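# Fold the towel twice on the table

## Task

Fold the towel in half two times, each fold bringing one end over onto the opposite end, with edges approximately aligned and no extra creases. The finished towel must lie flat, entirely on the table, away from the basket, with no bumps or raised parts. Release it and move the grippers away at the end; a fold that stays only because the robot is holding it does not count.

## Robot and tools

Robot: two arms, left_arm and right_arm. Each has six joints (waist, shoulder, elbow, wrist pitch, wrist yaw, wrist roll) and a parallel gripper. The names are just labels and do not tell you which side of a picture an arm appears on.

Frame: every position in a result uses one shared scene frame. Its origin is on the table surface midway between the arms. +z is up, +x extends out across the table, and left_arm sits on the +y side. Each gripper is reported as end_effector_position (metres) and end_effector_quat_wxyz. That point lies between the finger pads, slightly (under 1 cm) back from the tips. The fingers point along the gripper's +z axis and close along its y axis. Printed positions can be off, especially when the arm is stretched far.

Tool execute_actions, argument actions: a list with zero or one entry, plus optional pictures (true/false). An empty list changes nothing and returns the state with camera images. Images come otherwise only when pictures is true.
- Motion entry: {"rows": [...], "steps": n}, where n is 4 to 15 (default 15) control steps of 1/30 s each. Each row drives one step; if there are fewer rows than steps, the final row is repeated.
- Wait entry: {"steps": n} with n up to 300 and no rows. It sends nothing new and returns after n steps counted from the previous result; your own reply time is part of that count.
A refused call sends nothing to the robot.

Row layout: exactly 14 numbers, each in [-1, 1], always for both arms. Numbers 1-6 are left_arm joint offsets in the order waist, shoulder, elbow, wrist pitch, wrist yaw, wrist roll; number 7 is left_arm opening. Numbers 8-14 are the same seven for right_arm. The joint numbers are offsets, not poses. They are measured from the joint angles shown in the most recent result that lists them (before any such result, or for later calls in the same reply, from where the arm stands when the action begins). They are not added onto the previous row. Scale: 1.0 equals 1.202 rad for the waist, 1.258 shoulder, 1.238 elbow, 2.073 wrist pitch, 2.022 for wrist yaw and for wrist roll. So writing all zeros is not a pause: it pulls the arm back to the reference angles. The opening value is absolute: +1 fully open (0.087 m between pads), -1 closed.

Joint ranges (rad): waist -2.618 to 3.054, shoulder 0.000 to 3.142, elbow 0.000 to 3.142, wrist pitch -1.571 to 1.571, wrist yaw -1.571 to 1.571, wrist roll -2.094 to 2.094. A call aiming more than 0.036 rad beyond an end is refused; true ends may differ from these by up to 0.036 rad, and an overshooting target is clipped to the real end, reported as "joint sent to its limit" (possibly referring to an earlier, still-running action). No such line does not prove more travel is available. Friction may leave a joint about 0.031 rad off target, and tiny commands may not move it at all.

Speed: each step, a joint's target stays within a set lead of its measured angle (0.202 waist, 0.258 shoulder, 0.238 elbow, 0.573 wrist pitch, 0.522 wrist yaw and roll, in rad), and targets are scaled back if they would place the gripper more than 70 mm from where it is, so big moves need several actions. Between calls the arms keep heading for the last row's target until everything has nearly stopped or a step is HELD.

Result lines: the state line gives `left_arm: ...` | `right_arm: ...` poses. Joint positions and Joint velocities list, per arm, the six joints (rad, rad/s) and then the pad gap (m, m/s). grip_measured shows measured opening on the command scale; each gripper may read up to about 1 mm off, consistently. Joint torques are total drive outputs with per-arm offsets, scale and noise, nonzero even unloaded. "joint command not followed" means a clearance check altered or blocked joint targets for some steps; the rest of the row still ran. HELD marks steps where your row was wholly or partly not sent. MOTOR HOT appears from 75 °C; OVER-TEMPERATURE FAULT reports an arm stop (10 s stop at 90 °C; at 100 °C the arm and gripper go limp and drop). Holding loads heats motors. The result of each action is reported 4 steps before it ends; those steps finish while you reply.

Gripping: away from ±1, fingers go to the opening where grip_measured equals your number. To hold cloth, command a bit below grip_measured (about 0.02 lower for a firm grip, less for lighter). Pads push at most about 20 N; snapping shut quickly can squeeze harder or bounce open. Occasional disturbances may pull on held parts or nudge loose objects.

Tool zoom_image: camera (cam_high, cam_left_wrist or cam_right_wrist, each 504x504) and region [x0, y0, x1, y1] in pixels from the image's top-left, no larger than 504 by 504. It enlarges part of that camera's latest image.

Tool finished_scene: argument scene, the current scene's number. Answering without any tool call ends everything.

Avoid: pushing the towel or anything else off the table, letting the arms collide or press on each other, dropping or slipping the cloth, slamming, and hard pushes into the table. Keep motion smooth. Release the towel and lift clear before finishing.

Each tool is called after "Emit:" by a JSON object that holds its "fn" and its "kwargs".

## Session

Emit:
{"fn": "execute_actions", "kwargs": {"actions": []}}

Scene clock: 0.00 s of 6870.00 s.
left_arm: end_effector_position=(+0.3636, +0.3606, +0.3521) grip_measured=+0.997 end_effector_quat_wxyz=(+0.699, +0.006, +0.715, -0.011) | right_arm: end_effector_position=(+0.3546, -0.2914, +0.3589) grip_measured=+0.988 end_effector_quat_wxyz=(+0.700, -0.074, +0.707, +0.068)
Joint positions: left_arm=[-0.001  1.042  1.034 -0.017 -0.007 -0.008  0.087] | right_arm=[ 0.014  1.054  1.055 -0.011  0.006 -0.008  0.087]
Joint velocities: left_arm=[-0.007  0.007  0.002  0.022  0.037 -0.022  0.001] | right_arm=[ 0.007  0.002 -0.002  0.037  0.007 -0.081 -0.   ]
Joint torques (N m, as the arm reports them, + toward a larger angle): no reading
Motor temperatures (°C, as the motors report them): left_arm=[25 23 24 23 23 24] | right_arm=[25 25 24 24 25 23]

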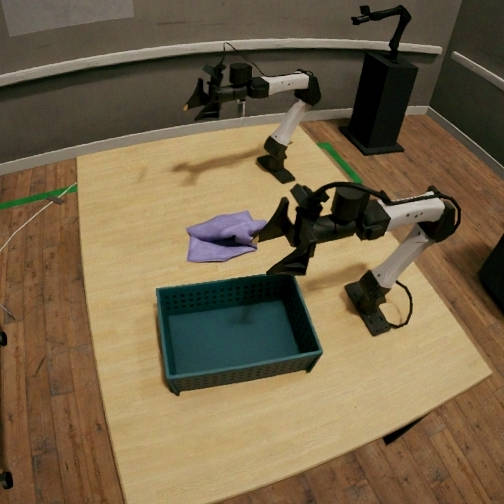

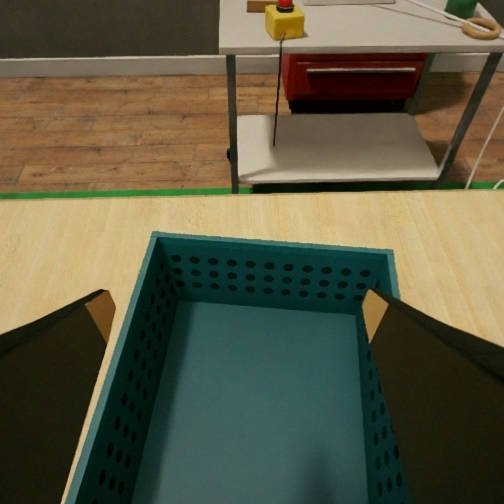

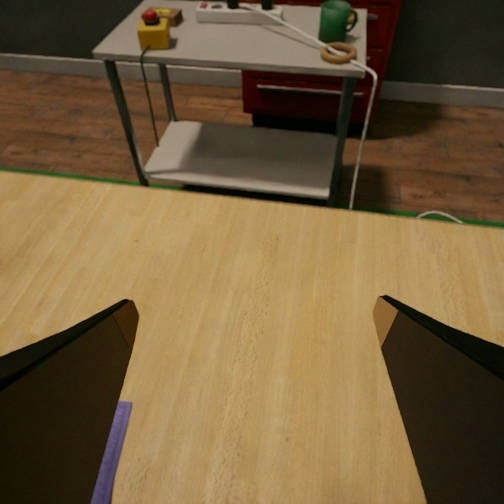

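Emit:
{"fn": "zoom_image", "kwargs": {"camera": "cam_high", "region": [160, 180, 300, 290]}}

Emit:
{"fn": "execute_actions", "kwargs": {"actions": [{"rows":[[0,0,0,-0.3,0,0,1,0.2,0,0,-0.3,0,0,1],[0,0,0,-0.3,0,0,1,0.2,0,0,-0.3,0,0,1],[0,0,0,-0.3,0,0,1,0.2,0,0,-0.3,0,0,1],[0,0,0,-0.6,0,0,1,0.45,0,0,-0.6,0,0,1]],"steps":15}]}}

Emit:
{"fn": "execute_actions", "kwargs": {"actions": [{"steps":20}], "pictures": true}}

Region (160, 180, 300, 290) of cam_high's 504x504 image, scaled by 3.600, with more detail than that image has; it fills the top 396 rows of this view, and the rest is white.

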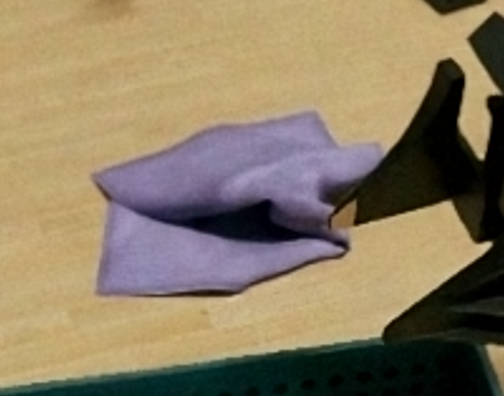

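Scene clock: 0.73 s of 6870.00 s.
left_arm: end_effector_position=(+0.2801, +0.3632, +0.2108) grip_measured=+0.997 end_effector_quat_wxyz=(+0.427, +0.009, +0.904, -0.005) | right_arm: end_effector_position=(+0.2356, -0.1929, +0.2240) grip_measured=+0.988 end_effector_quat_wxyz=(+0.435, -0.267, +0.850, +0.130)
Joint positions: left_arm=[-0.001  1.038  1.04  -0.691 -0.007 -0.008  0.087] | right_arm=[ 0.415  1.052  1.059 -0.635  0.01  -0.007  0.087]
Joint velocities: left_arm=[ 0.002 -0.012 -0.012 -1.912 -0.022 -0.022 -0.001] | right_arm=[ 1.092 -0.012  0.002 -1.751 -0.051 -0.066  0.001]
Joint torques (N m, as the arm reports them, + toward a larger angle): left_arm=[-0.56 -2.52  6.37  1.58 -0.01 -0.1 ] | right_arm=[ 0.03 -2.88  6.68  1.69  0.   -0.02]
Motor temperatures (°C, as the motors report them): left_arm=[25 23 24 23 23 24] | right_arm=[25 25 24 24 25 23]
Steps of this call (steps 1 to 11: nothing new was sent; steps 12 to 22: the first 11 steps of this action). Readings (joint positions):
12: left_arm=[-0.001 1.041 1.038 -0.050 -0.007 -0.008] | right_arm=[0.027 1.054 1.057 -0.041 0.013 -0.007]
13: left_arm=[-0.001 1.038 1.040 -0.107 -0.007 -0.008] | right_arm=[0.060 1.052 1.059 -0.091 0.015 -0.007]
15: left_arm=[-0.001 1.038 1.040 -0.232 -0.007 -0.008] | right_arm=[0.138 1.052 1.059 -0.209 0.014 -0.007]
19: left_arm=[-0.001 1.038 1.040 -0.494 -0.007 -0.008] | right_arm=[0.295 1.052 1.059 -0.450 0.012 -0.007]
22: the state above

Scene clock: 1.40 s of 6870.00 s.
left_arm: end_effector_position=(+0.1580, +0.3670, +0.1524) grip_measured=+0.997 end_effector_quat_wxyz=(+0.170, +0.011, +0.985, +0.000) | right_arm: end_effector_position=(+0.1117, -0.2505, +0.1553) grip_measured=+0.988 end_effector_quat_wxyz=(+0.159, -0.357, +0.919, +0.057)
Joint positions: left_arm=[-0.001  1.038  1.04  -1.232 -0.007 -0.008  0.087] | right_arm=[ 0.543  1.052  1.059 -1.237  0.007 -0.007  0.087]
Joint velocities: left_arm=[ 0.002 -0.017  0.002 -0.066  0.007 -0.022  0.   ] | right_arm=[-0.032  0.007  0.022 -0.051  0.022 -0.037 -0.   ]
Joint torques (N m, as the arm reports them, + toward a larger angle): left_arm=[-0.47 -1.67  5.61  0.9  -0.02 -0.06] | right_arm=[ 0.52 -1.86  5.91  0.99 -0.02  0.03]
Motor temperatures (°C, as the motors report them): left_arm=[25 23 24 24 23 24] | right_arm=[25 25 24 24 25 23]
Kept back: nothing.
Steps of this call (steps 1 to 4: the last 4 steps of your previous action; steps 5 to 20: the robot went on to your last target). Readings (joint positions):
1: left_arm=[-0.001 1.038 1.040 -0.756 -0.007 -0.008] | right_arm=[0.449 1.052 1.059 -0.699 0.009 -0.007]
2: left_arm=[-0.001 1.038 1.040 -0.822 -0.007 -0.008] | right_arm=[0.476 1.052 1.059 -0.765 0.008 -0.007]
4: left_arm=[-0.001 1.038 1.040 -0.954 -0.007 -0.008] | right_arm=[0.514 1.052 1.059 -0.901 0.007 -0.007]
8: left_arm=[-0.001 1.038 1.040 -1.135 -0.007 -0.008] | right_arm=[0.543 1.052 1.059 -1.115 0.007 -0.007]
20: the state above

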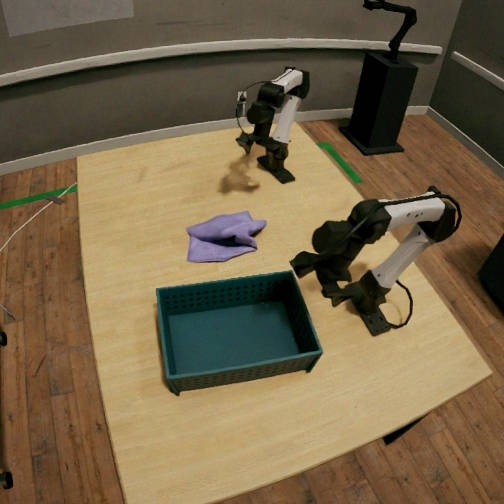

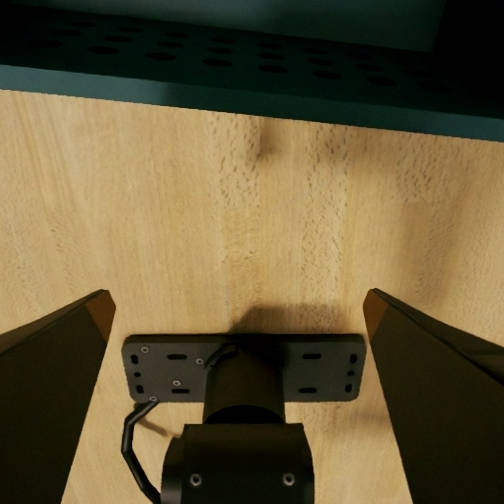

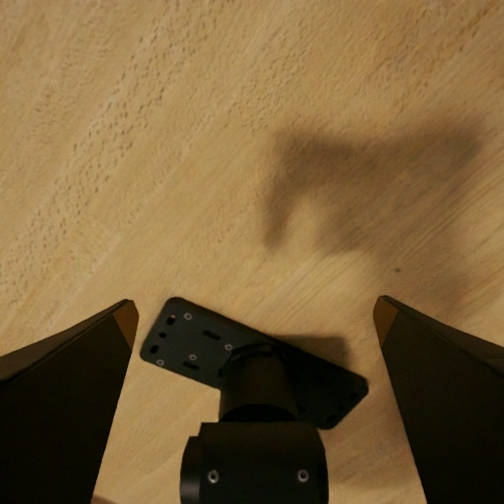

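Emit:
{"fn": "execute_actions", "kwargs": {"actions": [{"rows":[[0,0,0,0,0,0,1,0.106,0.703,0.807,0,0,0,1]],"steps":15}]}}

Emit:
{"fn": "execute_actions", "kwargs": {"actions": [{"steps":25}], "pictures": true}}

Scene clock: 3.00 s of 6870.00 s.
left_arm: end_effector_position=(+0.1569, +0.3671, +0.1522) grip_measured=+0.997 end_effector_quat_wxyz=(+0.167, +0.011, +0.986, +0.000) | right_arm: end_effector_position=(+0.2386, -0.0755, +0.1954) grip_measured=+0.988 end_effector_quat_wxyz=(+0.179, -0.407, +0.893, +0.075)
Joint positions: left_arm=[-0.001  1.038  1.04  -1.237 -0.007 -0.008  0.087] | right_arm=[ 0.659  1.856  1.918 -1.242  0.01  -0.006  0.087]
Joint velocities: left_arm=[ 0.002  0.007 -0.002 -0.007 -0.007 -0.051  0.001] | right_arm=[-0.002  1.976  2.122  0.271  0.051 -0.022 -0.002]
Joint torques (N m, as the arm reports them, + toward a larger angle): left_arm=[-0.52 -1.83  5.98  1.12 -0.02 -0.09] | right_arm=[  0.38 -13.83   6.82   0.82  -0.02  -0.04]
Motor temperatures (°C, as the motors report them): left_arm=[25 23 24 24 23 24] | right_arm=[25 26 24 24 25 23]
Steps of this call (steps 1 to 30: the robot went on to your last target; steps 31 to 37: nothing new was sent; steps 38 to 48: the first 11 steps of this action). Readings (joint positions):
38: left_arm=[-0.001 1.038 1.040 -1.237 -0.007 -0.008] | right_arm=[0.560 1.083 1.095 -1.273 0.013 -0.006]
39: left_arm=[-0.001 1.038 1.040 -1.237 -0.007 -0.008] | right_arm=[0.597 1.150 1.173 -1.302 0.014 -0.006]
41: left_arm=[-0.001 1.038 1.040 -1.237 -0.007 -0.008] | right_arm=[0.643 1.302 1.333 -1.285 0.011 -0.006]
45: left_arm=[-0.001 1.038 1.040 -1.237 -0.007 -0.008] | right_arm=[0.659 1.621 1.666 -1.261 0.010 -0.006]
48: the state above

Scene clock: 3.83 s of 6870.00 s.
left_arm: end_effector_position=(+0.1569, +0.3671, +0.1522) grip_measured=+0.997 end_effector_quat_wxyz=(+0.167, +0.011, +0.986, +0.000) | right_arm: end_effector_position=(+0.2604, -0.0507, +0.1940) grip_measured=+0.988 end_effector_quat_wxyz=(+0.196, -0.405, +0.889, +0.082)
Joint positions: left_arm=[-0.001  1.038  1.04  -1.237 -0.007 -0.008  0.087] | right_arm=[ 0.659  1.958  2.042 -1.226  0.01  -0.006  0.087]
Joint velocities: left_arm=[0.007 0.012 0.002 0.007 0.051 0.007 0.   ] | right_arm=[ 0.022  0.002  0.007 -0.007 -0.022 -0.022  0.001]
Joint torques (N m, as the arm reports them, + toward a larger angle): left_arm=[-0.53 -1.91  6.11  1.15 -0.05 -0.09] | right_arm=[  0.37 -13.28   7.44   1.05  -0.04   0.02]
Motor temperatures (°C, as the motors report them): left_arm=[25 23 25 24 23 24] | right_arm=[25 26 25 24 25 23]
Kept back: nothing.
Steps of this call (steps 1 to 4: the last 4 steps of your previous action; steps 5 to 25: the robot went on to your last target). Readings (joint positions):
1: left_arm=[-0.001 1.038 1.040 -1.237 -0.007 -0.008] | right_arm=[0.659 1.910 1.973 -1.228 0.010 -0.006]
2: left_arm=[-0.001 1.038 1.040 -1.237 -0.007 -0.008] | right_arm=[0.659 1.941 2.002 -1.217 0.010 -0.006]
4: left_arm=[-0.001 1.038 1.040 -1.237 -0.007 -0.008] | right_arm=[0.659 1.958 2.019 -1.217 0.010 -0.006]
8: left_arm=[-0.001 1.038 1.040 -1.237 -0.007 -0.008] | right_arm=[0.659 1.958 2.041 -1.224 0.010 -0.006]
25: the state above

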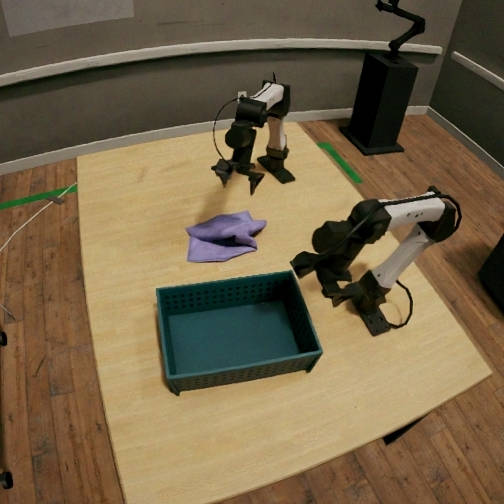

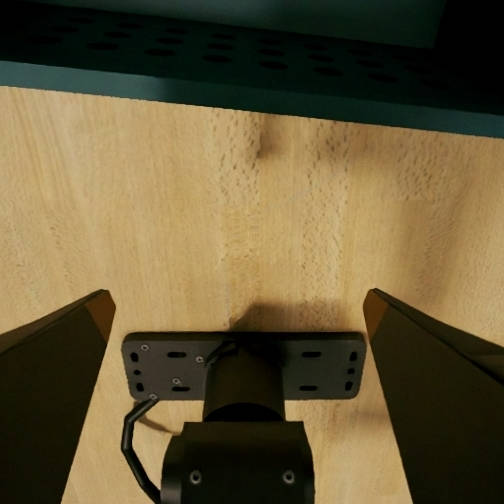

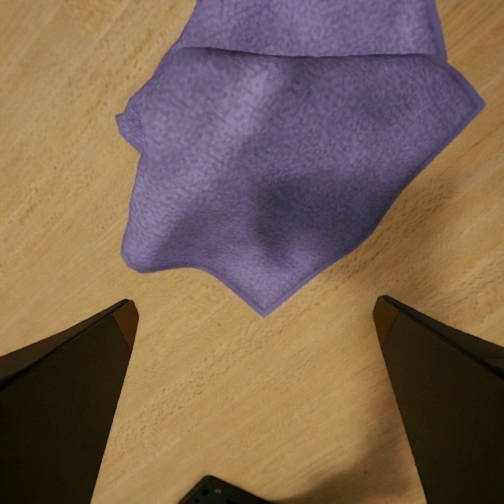

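Emit:
{"fn": "execute_actions", "kwargs": {"actions": [{"rows":[[-0.2,0,0,0,0,0,0.3,-0.024,-0.06,-0.1,0.04,0,0,0.3],[-0.3,0,0,0,0,0,0.3,-0.024,-0.1,-0.16,0.06,0,0,0.3],[-0.4,0,0.05,0,0,0,0.3,-0.024,-0.13,-0.22,0.08,0,0,0.3],[-0.5,0,0.1,0,0,0,0.3,-0.024,-0.16,-0.28,0.1,0,0,0.3],[-0.6,0,0.15,0,0,0,0.3,-0.024,-0.177,-0.34,0.12,0,0,0.3],[-0.715,0.05,0.2,0,0,0,0.3,-0.024,-0.177,-0.4,0.149,0,0,0.3],[-0.715,0.1,0.25,0,0,0,0.3,-0.024,-0.177,-0.46,0.149,0,0,0.3],[-0.715,0.15,0.3,0,0,0,0.3,-0.024,-0.177,-0.52,0.149,0,0,0.3],[-0.715,0.2,0.35,0,0,0,0.3,-0.024,-0.177,-0.58,0.149,0,0,0.3],[-0.715,0.3,0.4,0.1,0,0,0.3,-0.024,-0.177,-0.637,0.149,0,0,0.3]],"steps":15}]}}

Emit:
{"fn": "execute_actions", "kwargs": {"actions": [{"steps":15}], "pictures": true}}

Scene clock: 5.83 s of 6870.00 s.
left_arm: end_effector_position=(+0.1830, +0.1914, +0.2453) grip_measured=+0.300 end_effector_quat_wxyz=(+0.277, +0.339, +0.893, -0.103) | right_arm: end_effector_position=(+0.2011, -0.1281, +0.0871) grip_measured=+0.300 end_effector_quat_wxyz=(+0.108, -0.403, +0.908, +0.042)
Joint positions: left_arm=[-0.71   1.246  1.462 -1.185 -0.012 -0.01   0.057] | right_arm=[ 0.639  1.726  1.348 -0.96   0.01  -0.006  0.057]
Joint velocities: left_arm=[-1.306  1.336  1.013  0.974 -0.066  0.007  0.   ] | right_arm=[ 0.012  0.217 -1.77  -0.066  0.022 -0.022 -0.001]
Joint torques (N m, as the arm reports them, + toward a larger angle): left_arm=[-1.97 -1.14  4.77  1.11  0.18 -0.08] | right_arm=[-1.32 -9.28  7.39  1.23 -0.05  0.01]
Motor temperatures (°C, as the motors report them): left_arm=[25 23 25 24 23 24] | right_arm=[25 27 25 24 25 23]
Steps of this call (steps 1 to 15: the robot went on to your last target; steps 16 to 49: nothing new was sent; steps 50 to 60: the first 11 steps of this action). Readings (joint positions):
50: left_arm=[-0.030 1.038 1.040 -1.237 -0.020 -0.010] | right_arm=[0.657 1.948 2.020 -1.207 0.010 -0.006]
51: left_arm=[-0.100 1.038 1.040 -1.237 -0.022 -0.010] | right_arm=[0.655 1.923 1.969 -1.177 0.010 -0.006]
53: left_arm=[-0.245 1.039 1.063 -1.242 -0.017 -0.010] | right_arm=[0.646 1.852 1.832 -1.128 0.010 -0.006]
57: left_arm=[-0.532 1.106 1.290 -1.251 -0.015 -0.010] | right_arm=[0.639 1.733 1.552 -1.015 0.010 -0.006]
60: the state above

Scene clock: 6.33 s of 6870.00 s.
left_arm: end_effector_position=(+0.1927, +0.1154, +0.2310) grip_measured=+0.300 end_effector_quat_wxyz=(+0.276, +0.403, +0.862, -0.131) | right_arm: end_effector_position=(+0.1834, -0.1475, +0.0544) grip_measured=+0.300 end_effector_quat_wxyz=(+0.061, -0.405, +0.912, +0.021)
Joint positions: left_arm=[-0.856  1.424  1.521 -1.046 -0.004 -0.01   0.057] | right_arm=[ 0.639  1.75   1.245 -0.938  0.01  -0.006  0.057]
Joint velocities: left_arm=[ 0.012  0.002 -0.002  0.051  0.11  -0.022 -0.   ] | right_arm=[ 0.007 -0.012  0.007  0.022 -0.007 -0.037  0.   ]
Joint torques (N m, as the arm reports them, + toward a larger angle): left_arm=[-0.82 -5.64  7.29  1.59 -0.05 -0.05] | right_arm=[ -1.08 -10.07   6.66   0.81  -0.05  -0.02]
Motor temperatures (°C, as the motors report them): left_arm=[25 23 25 24 23 24] | right_arm=[25 27 25 24 25 23]
Kept back: nothing.
Steps of this call (steps 1 to 4: the last 4 steps of your previous action; steps 5 to 15: the robot went on to your last target). Readings (joint positions):
1: left_arm=[-0.757 1.293 1.491 -1.152 -0.012 -0.010] | right_arm=[0.639 1.734 1.298 -0.963 0.010 -0.006]
2: left_arm=[-0.798 1.336 1.512 -1.119 -0.011 -0.010] | right_arm=[0.639 1.744 1.267 -0.967 0.010 -0.006]
4: left_arm=[-0.846 1.399 1.521 -1.071 -0.005 -0.010] | right_arm=[0.639 1.752 1.245 -0.969 0.010 -0.006]
8: left_arm=[-0.856 1.430 1.521 -1.058 -0.004 -0.010] | right_arm=[0.639 1.750 1.245 -0.949 0.010 -0.006]
15: the state above

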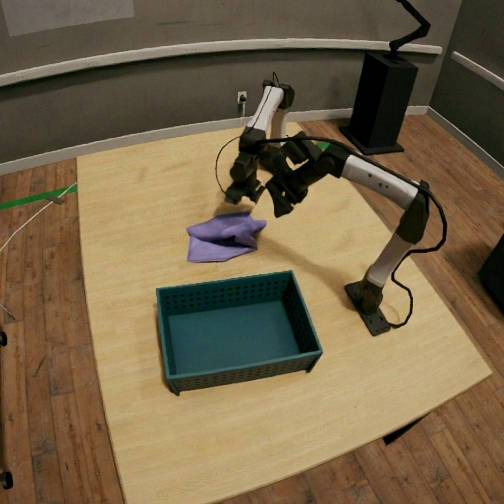

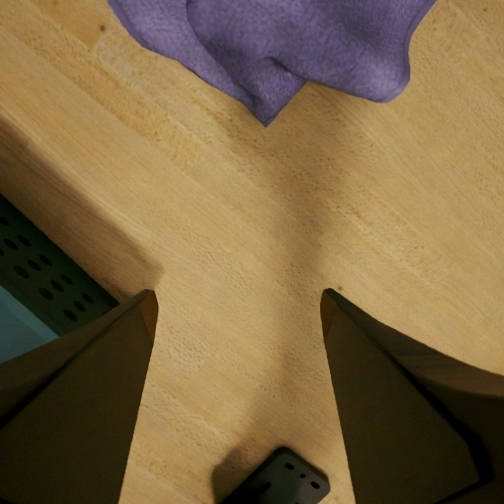

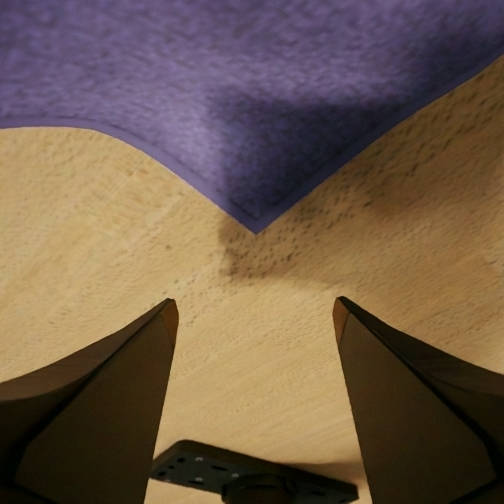

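Emit:
{"fn": "execute_actions", "kwargs": {"actions": [{"rows":[[0,0,0,0,0,0,0.3,0,0.03,0,0.03,0,0,0.2],[0,0,0,0,0,0,0.3,0,0.05,0,0.045,0,0,0.2],[0,0,0,0,0,0,0.3,0,0.07,0,0.045,0,0,0.2],[0,0,0,0,0,0,0.3,0,0.09,0,0.045,0,0,0.2],[0,0,0,0,0,0,0.3,0,0.10,0,0.045,0,0,0.2],[0,0,0,0,0,0,0.3,0,0.115,0,0.045,0,0,0.2]],"steps":15}], "pictures": true}}

Scene clock: 7.20 s of 6870.00 s.
left_arm: end_effector_position=(+0.1930, +0.1151, +0.2312) grip_measured=+0.300 end_effector_quat_wxyz=(+0.277, +0.403, +0.862, -0.131) | right_arm: end_effector_position=(+0.1872, -0.1434, +0.0129) grip_measured=+0.200 end_effector_quat_wxyz=(+0.026, -0.406, +0.913, +0.006)
Joint positions: left_arm=[-0.856  1.424  1.521 -1.044 -0.004 -0.01   0.057] | right_arm=[ 0.639  1.892  1.245 -0.871  0.01  -0.006  0.052]
Joint velocities: left_arm=[-0.007 -0.007 -0.012 -0.037 -0.007  0.051 -0.   ] | right_arm=[-0.002  0.007  0.002 -0.022 -0.095 -0.051 -0.001]
Joint torques (N m, as the arm reports them, + toward a larger angle): left_arm=[-0.51 -5.09  6.28  1.47 -0.03 -0.08] | right_arm=[-0.31 -9.46  5.75  0.75  0.01  0.03]
Motor temperatures (°C, as the motors report them): left_arm=[25 23 25 24 23 24] | right_arm=[25 27 25 24 25 23]
Steps of this call (steps 1 to 15: the robot went on to your last target; steps 16 to 26: the first 11 steps of this action). Readings (joint positions):
16: left_arm=[-0.856 1.424 1.521 -1.044 -0.004 -0.010] | right_arm=[0.639 1.752 1.245 -0.932 0.010 -0.006]
17: left_arm=[-0.856 1.424 1.521 -1.044 -0.004 -0.010] | right_arm=[0.639 1.757 1.245 -0.922 0.010 -0.006]
19: left_arm=[-0.856 1.424 1.521 -1.044 -0.004 -0.010] | right_arm=[0.639 1.783 1.245 -0.896 0.010 -0.006]
23: left_arm=[-0.856 1.424 1.521 -1.044 -0.004 -0.010] | right_arm=[0.639 1.871 1.245 -0.872 0.010 -0.006]
26: the state above

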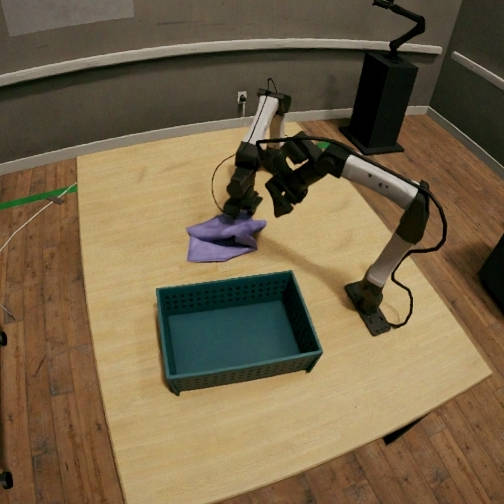

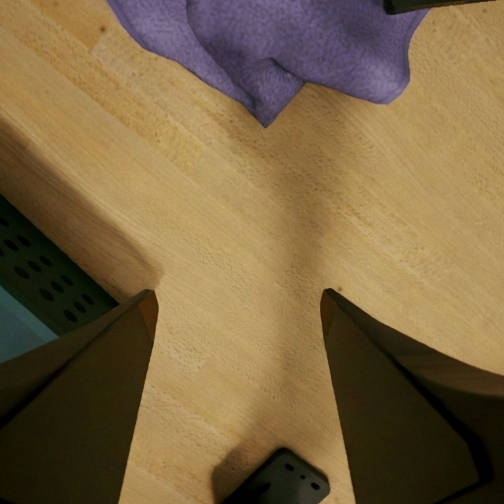

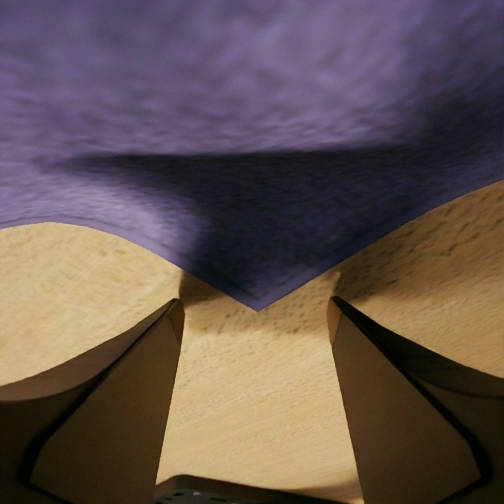

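Emit:
{"fn": "execute_actions", "kwargs": {"actions": [{"rows":[[0,0,0,0,0,0,0.3,0,0,0,0.04,0,0,0.2],[0,0,0,0,0,0,0.3,0,0,0,0.04,0,0,0.2],[0,0,0,0,0,0,0.3,0,0,0,0.04,0,0,0.2],[0,0,0,0,0,0,0.3,0,0.025,0,0.04,0,0,0.2],[0,0,0,0,0,0,0.3,0,0.025,0,0.04,0,0,0.2],[0,0,0,0,0,0,0.3,0,0.025,0,0.04,0,0,0.2],[0,0,0,0,0,0,0.3,0,0.025,0,0.04,0,0,0.2],[0,0,0,0,0,0,0.3,0,0.025,0,0.04,0,0,0],[0,0,0,0,0,0,0.3,0,0.025,0,0.04,0,0,-0.2],[0,0,0,0,0,0,0.3,0,0.025,0,0.04,0,0,-0.4],[0,0,0,0,0,0,0.3,0,0.025,0,0.04,0,0,-0.6],[0,0,0,0,0,0,0.3,0,0.025,0,0.04,0,0,-0.8],[0,0,0,0,0,0,0.3,0,0.025,0,0.04,0,0,-1]],"steps":15}]}}

Emit:
{"fn": "execute_actions", "kwargs": {"actions": [{"steps":10}], "pictures": true}}

Scene clock: 7.83 s of 6870.00 s.
left_arm: end_effector_position=(+0.1930, +0.1151, +0.2312) grip_measured=+0.300 end_effector_quat_wxyz=(+0.277, +0.403, +0.862, -0.131) | right_arm: end_effector_position=(+0.1963, -0.1329, +0.0094) grip_measured=-0.483 end_effector_quat_wxyz=(+0.049, -0.406, +0.912, +0.017)
Joint positions: left_arm=[-0.856  1.424  1.521 -1.044 -0.004 -0.01   0.057] | right_arm=[ 0.639  1.9    1.245 -0.812  0.009 -0.006  0.023]
Joint velocities: left_arm=[ 0.002 -0.002 -0.002  0.051 -0.037 -0.007 -0.   ] | right_arm=[ 0.012  0.002  0.002 -0.051  0.051 -0.022 -0.203]
Joint torques (N m, as the arm reports them, + toward a larger angle): left_arm=[-0.45 -5.07  6.16  1.49  0.   -0.09] | right_arm=[-0.37 -8.15  5.38  0.77 -0.07  0.04]
Motor temperatures (°C, as the motors report them): left_arm=[25 23 25 24 23 24] | right_arm=[25 28 25 25 25 23]
Steps of this call (steps 1 to 4: the last 4 steps of your previous action; steps 5 to 8: the robot went on to your last target; steps 9 to 19: the first 11 steps of this action). Readings (joint positions):
9: left_arm=[-0.856 1.424 1.521 -1.044 -0.004 -0.010] | right_arm=[0.639 1.892 1.245 -0.858 0.010 -0.006]
10: left_arm=[-0.856 1.424 1.521 -1.044 -0.004 -0.010] | right_arm=[0.639 1.892 1.245 -0.849 0.010 -0.006]
12: left_arm=[-0.856 1.424 1.521 -1.044 -0.004 -0.010] | right_arm=[0.639 1.892 1.245 -0.831 0.010 -0.006]
16: left_arm=[-0.856 1.424 1.521 -1.044 -0.004 -0.010] | right_arm=[0.639 1.898 1.245 -0.814 0.010 -0.006]
19: the state above

Scene clock: 8.17 s of 6870.00 s.
left_arm: end_effector_position=(+0.1930, +0.1151, +0.2312) grip_measured=+0.300 end_effector_quat_wxyz=(+0.277, +0.403, +0.862, -0.131) | right_arm: end_effector_position=(+0.1964, -0.1328, +0.0094) grip_measured=-0.962 end_effector_quat_wxyz=(+0.050, -0.406, +0.912, +0.017)
Joint positions: left_arm=[-0.856  1.424  1.521 -1.044 -0.004 -0.01   0.057] | right_arm=[ 0.639  1.9    1.245 -0.812  0.009 -0.006  0.002]
Joint velocities: left_arm=[-0.007  0.002 -0.002  0.022  0.007  0.007 -0.   ] | right_arm=[-0.007 -0.007 -0.007  0.037  0.007  0.037  0.001]
Joint torques (N m, as the arm reports them, + toward a larger angle): left_arm=[-0.51 -5.19  6.25  1.5   0.   -0.07] | right_arm=[-0.62 -8.34  5.64  0.82 -0.02  0.03]
Motor temperatures (°C, as the motors report them): left_arm=[25 23 25 24 23 24] | right_arm=[25 28 25 25 25 23]
Kept back: nothing.
Steps of this call (steps 1 to 4: the last 4 steps of your previous action; steps 5 to 10: the robot went on to your last target). Readings (joint positions):
1: left_arm=[-0.856 1.424 1.521 -1.044 -0.004 -0.010] | right_arm=[0.639 1.900 1.245 -0.812 0.009 -0.006]
2: left_arm=[-0.856 1.424 1.521 -1.044 -0.004 -0.010] | right_arm=[0.639 1.900 1.245 -0.812 0.009 -0.006]
4: left_arm=[-0.856 1.424 1.521 -1.044 -0.004 -0.010] | right_arm=[0.639 1.900 1.245 -0.812 0.009 -0.006]
8: left_arm=[-0.856 1.424 1.521 -1.044 -0.004 -0.010] | right_arm=[0.639 1.900 1.245 -0.812 0.009 -0.006]
10: the state above

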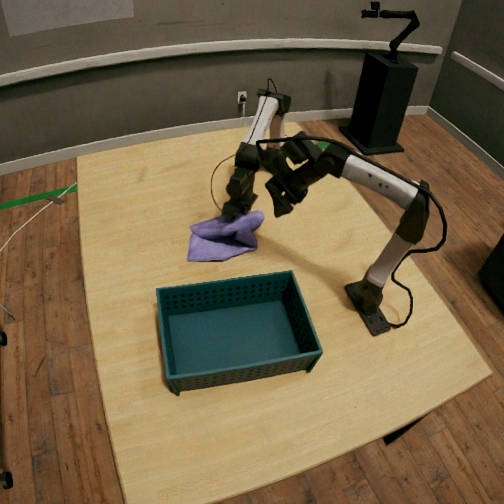

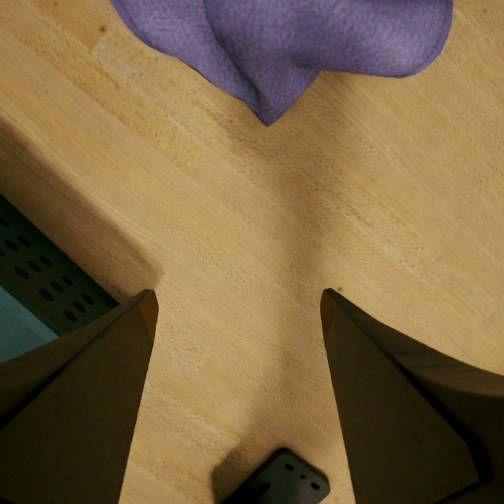

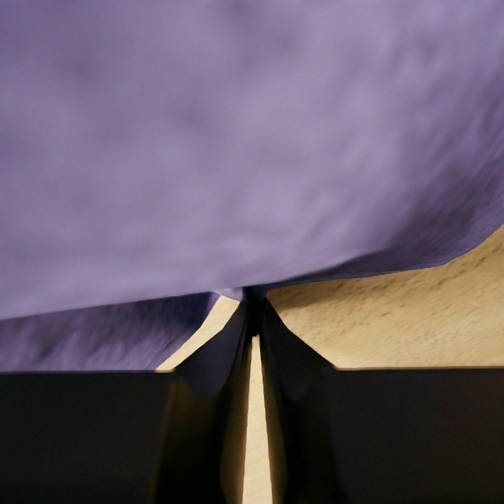

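Emit:
{"fn": "execute_actions", "kwargs": {"actions": [{"rows":[[0,0.05,0.05,0.03,0,0,0.3,0,-0.04,0,0,0,0,-1],[0,0.1,0.1,0.06,0,0,0.3,0,-0.08,0,0,0,0,-1],[0,0.15,0.15,0.09,0,0,0.3,0,-0.08,0,0,0,-0.1,-1],[0,0.2,0.2,0.12,0,0,0.3,0,-0.08,0,0,0,-0.2,-1]],"steps":15}], "pictures": true}}

Scene clock: 8.70 s of 6870.00 s.
left_arm: end_effector_position=(+0.2617, +0.0309, +0.2506) grip_measured=+0.300 end_effector_quat_wxyz=(+0.355, +0.389, +0.833, -0.168) | right_arm: end_effector_position=(+0.2129, -0.1348, +0.0376) grip_measured=-0.962 end_effector_quat_wxyz=(+0.094, -0.549, +0.830, +0.019)
Joint positions: left_arm=[-0.856  1.679  1.75  -0.835 -0.004 -0.01   0.057] | right_arm=[ 0.639  1.809  1.245 -0.815  0.009 -0.338  0.002]
Joint velocities: left_arm=[-0.002  0.007  0.002  0.051  0.051  0.037  0.001] | right_arm=[-0.012  0.002  0.012  0.007  0.066 -0.447  0.   ]
Joint torques (N m, as the arm reports them, + toward a larger angle): left_arm=[-0.53 -7.79  7.78  1.87 -0.02 -0.09] | right_arm=[ -0.5  -10.57   6.11   0.77  -0.05  -0.07]
Motor temperatures (°C, as the motors report them): left_arm=[25 23 25 24 23 24] | right_arm=[25 28 25 25 25 23]
Steps of this call (steps 1 to 5: the robot went on to your last target; steps 6 to 16: the first 11 steps of this action). Readings (joint positions):
6: left_arm=[-0.856 1.430 1.528 -1.045 -0.004 -0.010] | right_arm=[0.639 1.895 1.245 -0.812 0.009 -0.006]
7: left_arm=[-0.856 1.449 1.553 -1.043 -0.004 -0.010] | right_arm=[0.639 1.884 1.245 -0.813 0.009 -0.006]
9: left_arm=[-0.856 1.527 1.647 -0.999 -0.004 -0.010] | right_arm=[0.639 1.851 1.245 -0.815 0.009 -0.095]
13: left_arm=[-0.856 1.659 1.750 -0.855 -0.004 -0.010] | right_arm=[0.639 1.809 1.245 -0.815 0.009 -0.276]
16: the state above

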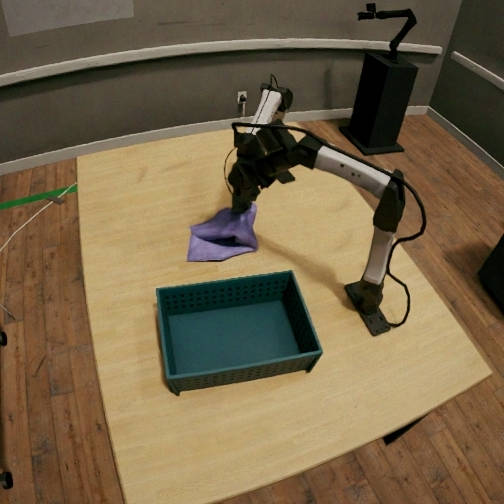

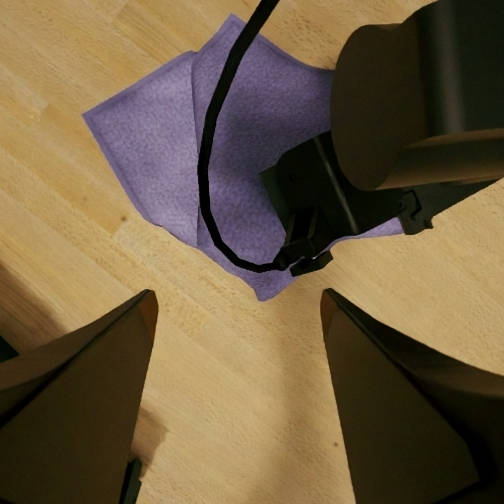

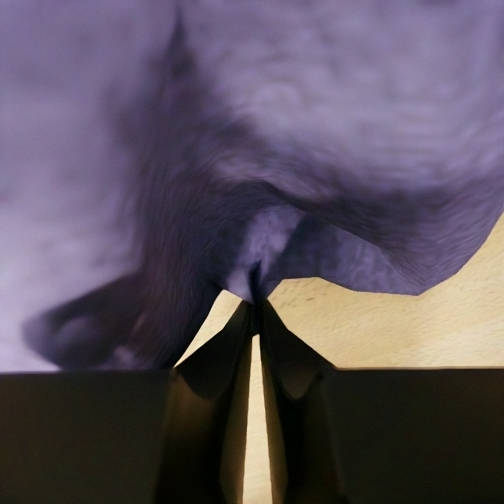

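Emit:
{"fn": "execute_actions", "kwargs": {"actions": [{"rows":[[0,0,0,0,0,0,0.3,-0.01,-0.03,-0.03,0,0,-0.1,-1],[0,0,0,0,0,0,0.3,-0.02,-0.05,-0.06,0,0,-0.2,-1],[0,0,0,0,0,0,0.3,-0.03,-0.08,-0.09,0,0,-0.3,-1],[0,0,0,0,0,0,0.3,-0.04,-0.1,-0.12,0,0,-0.4,-1],[0,0,0,0,0,0,0.3,-0.05,-0.13,-0.15,0,0,-0.5,-1],[0,0,0,0,0,0,0.3,-0.065,-0.16,-0.19,-0.015,0,-0.575,-1]],"steps":15}]}}

Emit:
{"fn": "execute_actions", "kwargs": {"actions": [{"steps":10}], "pictures": true}}

Scene clock: 9.30 s of 6870.00 s.
left_arm: end_effector_position=(+0.2644, +0.0275, +0.2540) grip_measured=+0.300 end_effector_quat_wxyz=(+0.364, +0.388, +0.829, -0.173) | right_arm: end_effector_position=(+0.2163, -0.1996, +0.0392) grip_measured=-0.962 end_effector_quat_wxyz=(-0.059, +0.844, -0.533, +0.019)
Joint positions: left_arm=[-0.856  1.679  1.75  -0.813 -0.004 -0.01   0.057] | right_arm=[ 0.568  1.625  1.024 -0.845  0.009 -1.255  0.002]
Joint velocities: left_arm=[ 0.002 -0.012 -0.012 -0.037  0.037  0.007  0.   ] | right_arm=[ 0.012  0.002 -0.002 -0.022  0.007 -1.619 -0.001]
Joint torques (N m, as the arm reports them, + toward a larger angle): left_arm=[-0.49 -7.52  6.54  1.53  0.   -0.09] | right_arm=[-1.02 -9.16  4.77  0.54 -0.1  -0.09]
Motor temperatures (°C, as the motors report them): left_arm=[25 23 25 24 23 24] | right_arm=[25 28 25 25 25 23]
Steps of this call (steps 1 to 4: the last 4 steps of your previous action; steps 5 to 7: the robot went on to your last target; steps 8 to 18: the first 11 steps of this action). Readings (joint positions):
8: left_arm=[-0.856 1.679 1.750 -0.813 -0.004 -0.010] | right_arm=[0.639 1.807 1.243 -0.813 0.009 -0.408]
9: left_arm=[-0.856 1.679 1.750 -0.813 -0.004 -0.010] | right_arm=[0.637 1.800 1.230 -0.808 0.009 -0.461]
11: left_arm=[-0.856 1.679 1.750 -0.813 -0.004 -0.010] | right_arm=[0.626 1.760 1.174 -0.801 0.008 -0.640]
15: left_arm=[-0.856 1.679 1.750 -0.813 -0.004 -0.010] | right_arm=[0.577 1.643 1.041 -0.827 0.008 -1.030]
18: the state above

Scene clock: 9.63 s of 6870.00 s.
left_arm: end_effector_position=(+0.2644, +0.0275, +0.2540) grip_measured=+0.300 end_effector_quat_wxyz=(+0.364, +0.388, +0.829, -0.173) | right_arm: end_effector_position=(+0.2238, -0.1951, +0.0403) grip_measured=-0.962 end_effector_quat_wxyz=(-0.057, +0.895, -0.441, +0.026)
Joint positions: left_arm=[-0.856  1.679  1.75  -0.813 -0.004 -0.01   0.057] | right_arm=[ 0.568  1.625  1.024 -0.845  0.009 -1.466  0.002]
Joint velocities: left_arm=[-0.012  0.012 -0.007  0.037  0.007  0.022 -0.001] | right_arm=[ 0.007 -0.007 -0.002  0.007 -0.037 -0.168 -0.   ]
Joint torques (N m, as the arm reports them, + toward a larger angle): left_arm=[-0.58 -7.45  6.47  1.52 -0.02 -0.05] | right_arm=[-1.23 -9.06  4.76  0.57 -0.13 -0.06]
Motor temperatures (°C, as the motors report them): left_arm=[25 24 25 25 23 24] | right_arm=[25 28 25 25 25 23]
Kept back: nothing.
Steps of this call (steps 1 to 4: the last 4 steps of your previous action; steps 5 to 10: the robot went on to your last target). Readings (joint positions):
1: left_arm=[-0.856 1.679 1.750 -0.813 -0.004 -0.010] | right_arm=[0.568 1.625 1.024 -0.845 0.009 -1.303]
2: left_arm=[-0.856 1.679 1.750 -0.813 -0.004 -0.010] | right_arm=[0.568 1.625 1.024 -0.845 0.009 -1.340]
4: left_arm=[-0.856 1.679 1.750 -0.813 -0.004 -0.010] | right_arm=[0.568 1.625 1.024 -0.845 0.009 -1.395]
8: left_arm=[-0.856 1.679 1.750 -0.813 -0.004 -0.010] | right_arm=[0.568 1.625 1.024 -0.845 0.009 -1.452]
10: the state above

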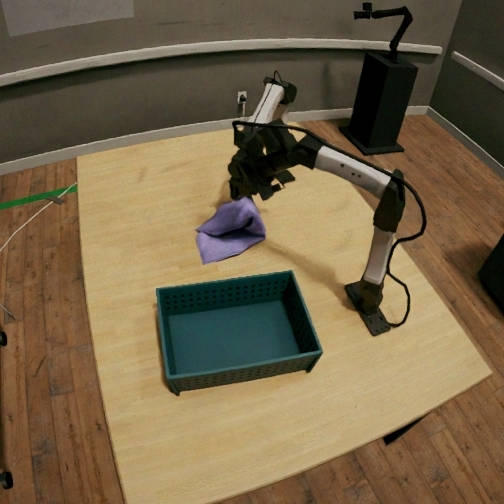

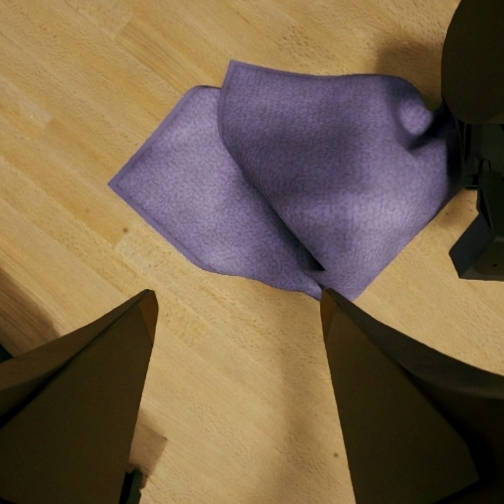

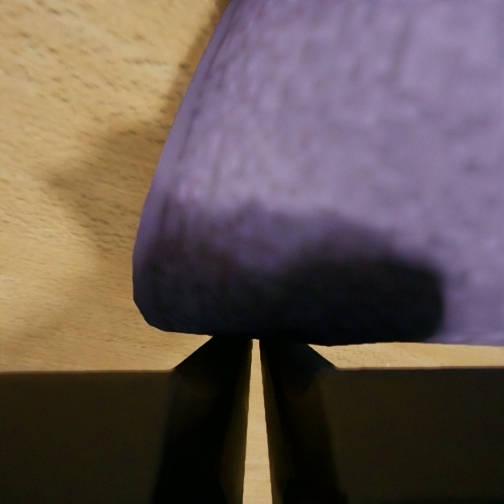

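Emit:
{"fn": "execute_actions", "kwargs": {"actions": [{"rows":[[-0.02,0.06,0.05,0.02,0,0,0,0,0,0,0,0,0,-1],[-0.02,0.12,0.1,0.04,0,0,0,0,0,0,0,0,0,-1],[-0.02,0.18,0.15,0.06,0,0,0,0,0,0,0,0,0,-1],[-0.02,0.24,0.2,0.09,0,0,0,0,0,0,0,0,0,-1],[-0.02,0.3,0.25,0.09,0,0,0,0,0,0,0,0,0,-1],[-0.02,0.36,0.3,0.09,0,0,0,0,0,0,0,0,0,-1],[-0.02,0.42,0.34,0.09,0,0,0,0,0,0,0,0,0,-1],[-0.02,0.47,0.375,0.09,0,0,0,0,0,0,0,0,0,-1],[-0.02,0.51,0.375,0.09,0,0,0,0,0,0,0,0,0,-1],[-0.02,0.55,0.375,0.09,0,0,0,0,0,0,0,0,0,-1],[-0.02,0.58,0.375,0.09,0,0,0,0,0,0,0,0,0,-1],[-0.02,0.6,0.375,0.09,0,0,0,0,0,0,0,0,0,-1],[-0.02,0.62,0.375,0.09,0,0,0,0,0,0,0,0,0,-1]],"steps":15}]}}

Emit:
{"fn": "execute_actions", "kwargs": {"actions": [{"steps":12}], "pictures": true}}

Scene clock: 10.90 s of 6870.00 s.
left_arm: end_effector_position=(+0.3527, -0.0921, +0.1952) grip_measured=+0.000 end_effector_quat_wxyz=(+0.396, +0.385, +0.812, -0.191) | right_arm: end_effector_position=(+0.2241, -0.1948, +0.0404) grip_measured=-0.962 end_effector_quat_wxyz=(-0.057, +0.897, -0.437, +0.026)
Joint positions: left_arm=[-0.868  2.199  2.175 -0.637 -0.004 -0.01   0.044] | right_arm=[ 0.568  1.625  1.024 -0.845  0.009 -1.477  0.002]
Joint velocities: left_arm=[-0.002  1.282  0.242  0.212  0.051 -0.007 -0.001] | right_arm=[-0.002 -0.012 -0.002 -0.022  0.022 -0.051  0.001]
Joint torques (N m, as the arm reports them, + toward a larger angle): left_arm=[ -0.87 -10.23   6.68   1.59   0.    -0.09] | right_arm=[-0.32 -7.28  5.75  0.62 -0.11  0.1 ]
Motor temperatures (°C, as the motors report them): left_arm=[25 24 26 25 23 24] | right_arm=[25 28 25 25 25 23]
Steps of this call (steps 1 to 27: the robot went on to your last target; steps 28 to 38: the first 11 steps of this action). Readings (joint positions):
28: left_arm=[-0.857 1.685 1.758 -0.815 -0.004 -0.010] | right_arm=[0.568 1.625 1.024 -0.845 0.009 -1.489]
29: left_arm=[-0.860 1.708 1.787 -0.814 -0.004 -0.010] | right_arm=[0.568 1.625 1.024 -0.845 0.009 -1.486]
31: left_arm=[-0.866 1.800 1.893 -0.775 -0.004 -0.010] | right_arm=[0.568 1.625 1.024 -0.845 0.009 -1.482]
35: left_arm=[-0.868 2.043 2.106 -0.680 -0.004 -0.010] | right_arm=[0.568 1.625 1.024 -0.845 0.009 -1.478]
38: the state above

Scene clock: 11.30 s of 6870.00 s.
left_arm: end_effector_position=(+0.3542, -0.0939, +0.0346) grip_measured=+0.000 end_effector_quat_wxyz=(+0.280, +0.408, +0.858, -0.135) | right_arm: end_effector_position=(+0.2241, -0.1949, +0.0404) grip_measured=-0.962 end_effector_quat_wxyz=(-0.057, +0.897, -0.437, +0.026)
Joint positions: left_arm=[-0.868  2.488  2.194 -0.645 -0.004 -0.01   0.044] | right_arm=[ 0.568  1.625  1.024 -0.845  0.009 -1.475  0.002]
Joint velocities: left_arm=[ 0.002 -0.222 -0.002  0.007 -0.037  0.022 -0.   ] | right_arm=[-0.002 -0.007 -0.022 -0.11  -0.007 -0.066 -0.001]
Joint torques (N m, as the arm reports them, + toward a larger angle): left_arm=[ -1.41 -14.41   7.84   1.65   0.    -0.11] | right_arm=[-0.48 -7.38  5.81  0.57 -0.06  0.13]
Motor temperatures (°C, as the motors report them): left_arm=[25 24 26 25 23 24] | right_arm=[25 28 25 25 25 23]
Kept back: nothing.
Steps of this call (steps 1 to 4: the last 4 steps of your previous action; steps 5 to 12: the robot went on to your last target). Readings (joint positions):
1: left_arm=[-0.868 2.243 2.181 -0.633 -0.004 -0.010] | right_arm=[0.568 1.625 1.024 -0.845 0.009 -1.477]
2: left_arm=[-0.868 2.287 2.186 -0.631 -0.004 -0.010] | right_arm=[0.568 1.625 1.024 -0.845 0.009 -1.476]
4: left_arm=[-0.868 2.376 2.193 -0.629 -0.004 -0.010] | right_arm=[0.568 1.625 1.024 -0.845 0.009 -1.476]
8: left_arm=[-0.868 2.491 2.194 -0.640 -0.004 -0.010] | right_arm=[0.568 1.625 1.024 -0.845 0.009 -1.475]
12: the state above

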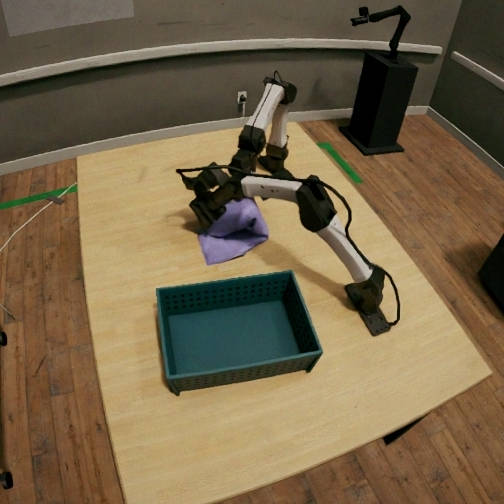

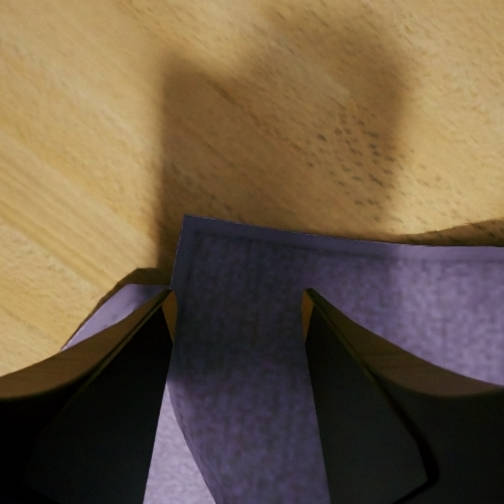

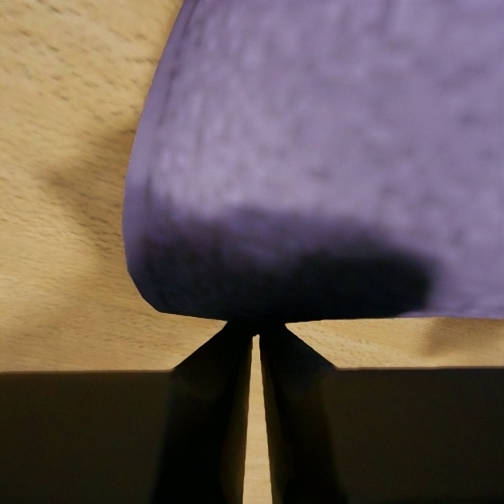

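Emit:
{"fn": "execute_actions", "kwargs": {"actions": [{"rows":[[0.024,0,0,0.047,0,0,0,0,0,0,0,0,0,-1],[0.024,0.01,0,0.047,0,0,0,0,0,0,0,0,0,-1],[0.024,0.02,0,0.047,0,0,0,0,0,0,0,0,0,-1],[0.024,0.03,0,0.047,0,0,0,0,0,0,0,0,0,-1],[0.024,0.04,0,0.047,0,0,0,0,0,0,0,0,0,-1],[0.024,0.05,0,0.047,0,0,0,0,0,0,0,0,0,-1]],"steps":15}], "pictures": true}}

Scene clock: 11.87 s of 6870.00 s.
left_arm: end_effector_position=(+0.3744, -0.0972, +0.0152) grip_measured=+0.000 end_effector_quat_wxyz=(+0.297, +0.396, +0.858, -0.139) | right_arm: end_effector_position=(+0.2241, -0.1949, +0.0404) grip_measured=-0.962 end_effector_quat_wxyz=(-0.057, +0.897, -0.437, +0.026)
Joint positions: left_arm=[-0.846  2.542  2.201 -0.562 -0.004 -0.01   0.044] | right_arm=[ 0.568  1.625  1.024 -0.845  0.009 -1.475  0.002]
Joint velocities: left_arm=[ 0.007  0.159 -0.002 -0.007 -0.037 -0.007  0.   ] | right_arm=[-0.012 -0.022 -0.007  0.007 -0.022 -0.007  0.   ]
Joint torques (N m, as the arm reports them, + toward a larger angle): left_arm=[ -0.02 -13.79   6.07   1.65   0.    -0.11] | right_arm=[-0.34 -7.3   6.08  0.59 -0.05 -0.02]
Motor temperatures (°C, as the motors report them): left_arm=[25 25 26 25 23 24] | right_arm=[25 28 25 25 25 23]
Steps of this call (steps 1 to 6: the robot went on to your last target; steps 7 to 17: the first 11 steps of this action). Readings (joint positions):
7: left_arm=[-0.867 2.455 2.201 -0.627 -0.004 -0.010] | right_arm=[0.568 1.625 1.024 -0.845 0.009 -1.475]
8: left_arm=[-0.866 2.458 2.201 -0.612 -0.004 -0.010] | right_arm=[0.568 1.625 1.024 -0.845 0.009 -1.475]
10: left_arm=[-0.859 2.468 2.201 -0.586 -0.004 -0.010] | right_arm=[0.568 1.625 1.024 -0.845 0.009 -1.475]
14: left_arm=[-0.847 2.513 2.201 -0.562 -0.004 -0.010] | right_arm=[0.568 1.625 1.024 -0.845 0.009 -1.475]
17: the state above

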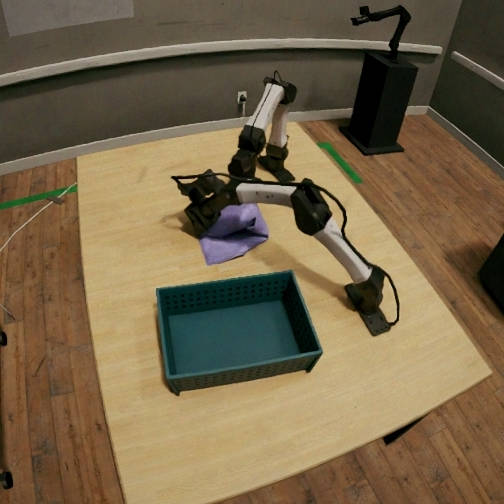

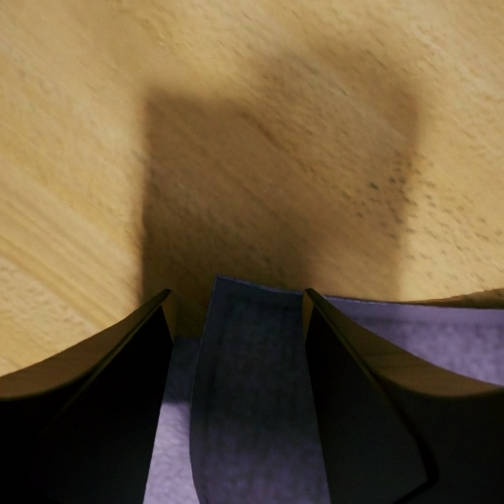

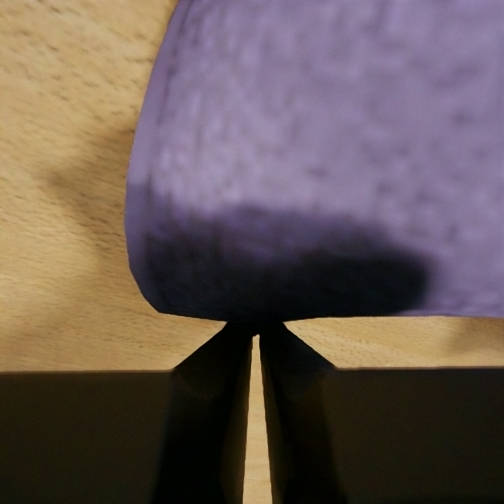

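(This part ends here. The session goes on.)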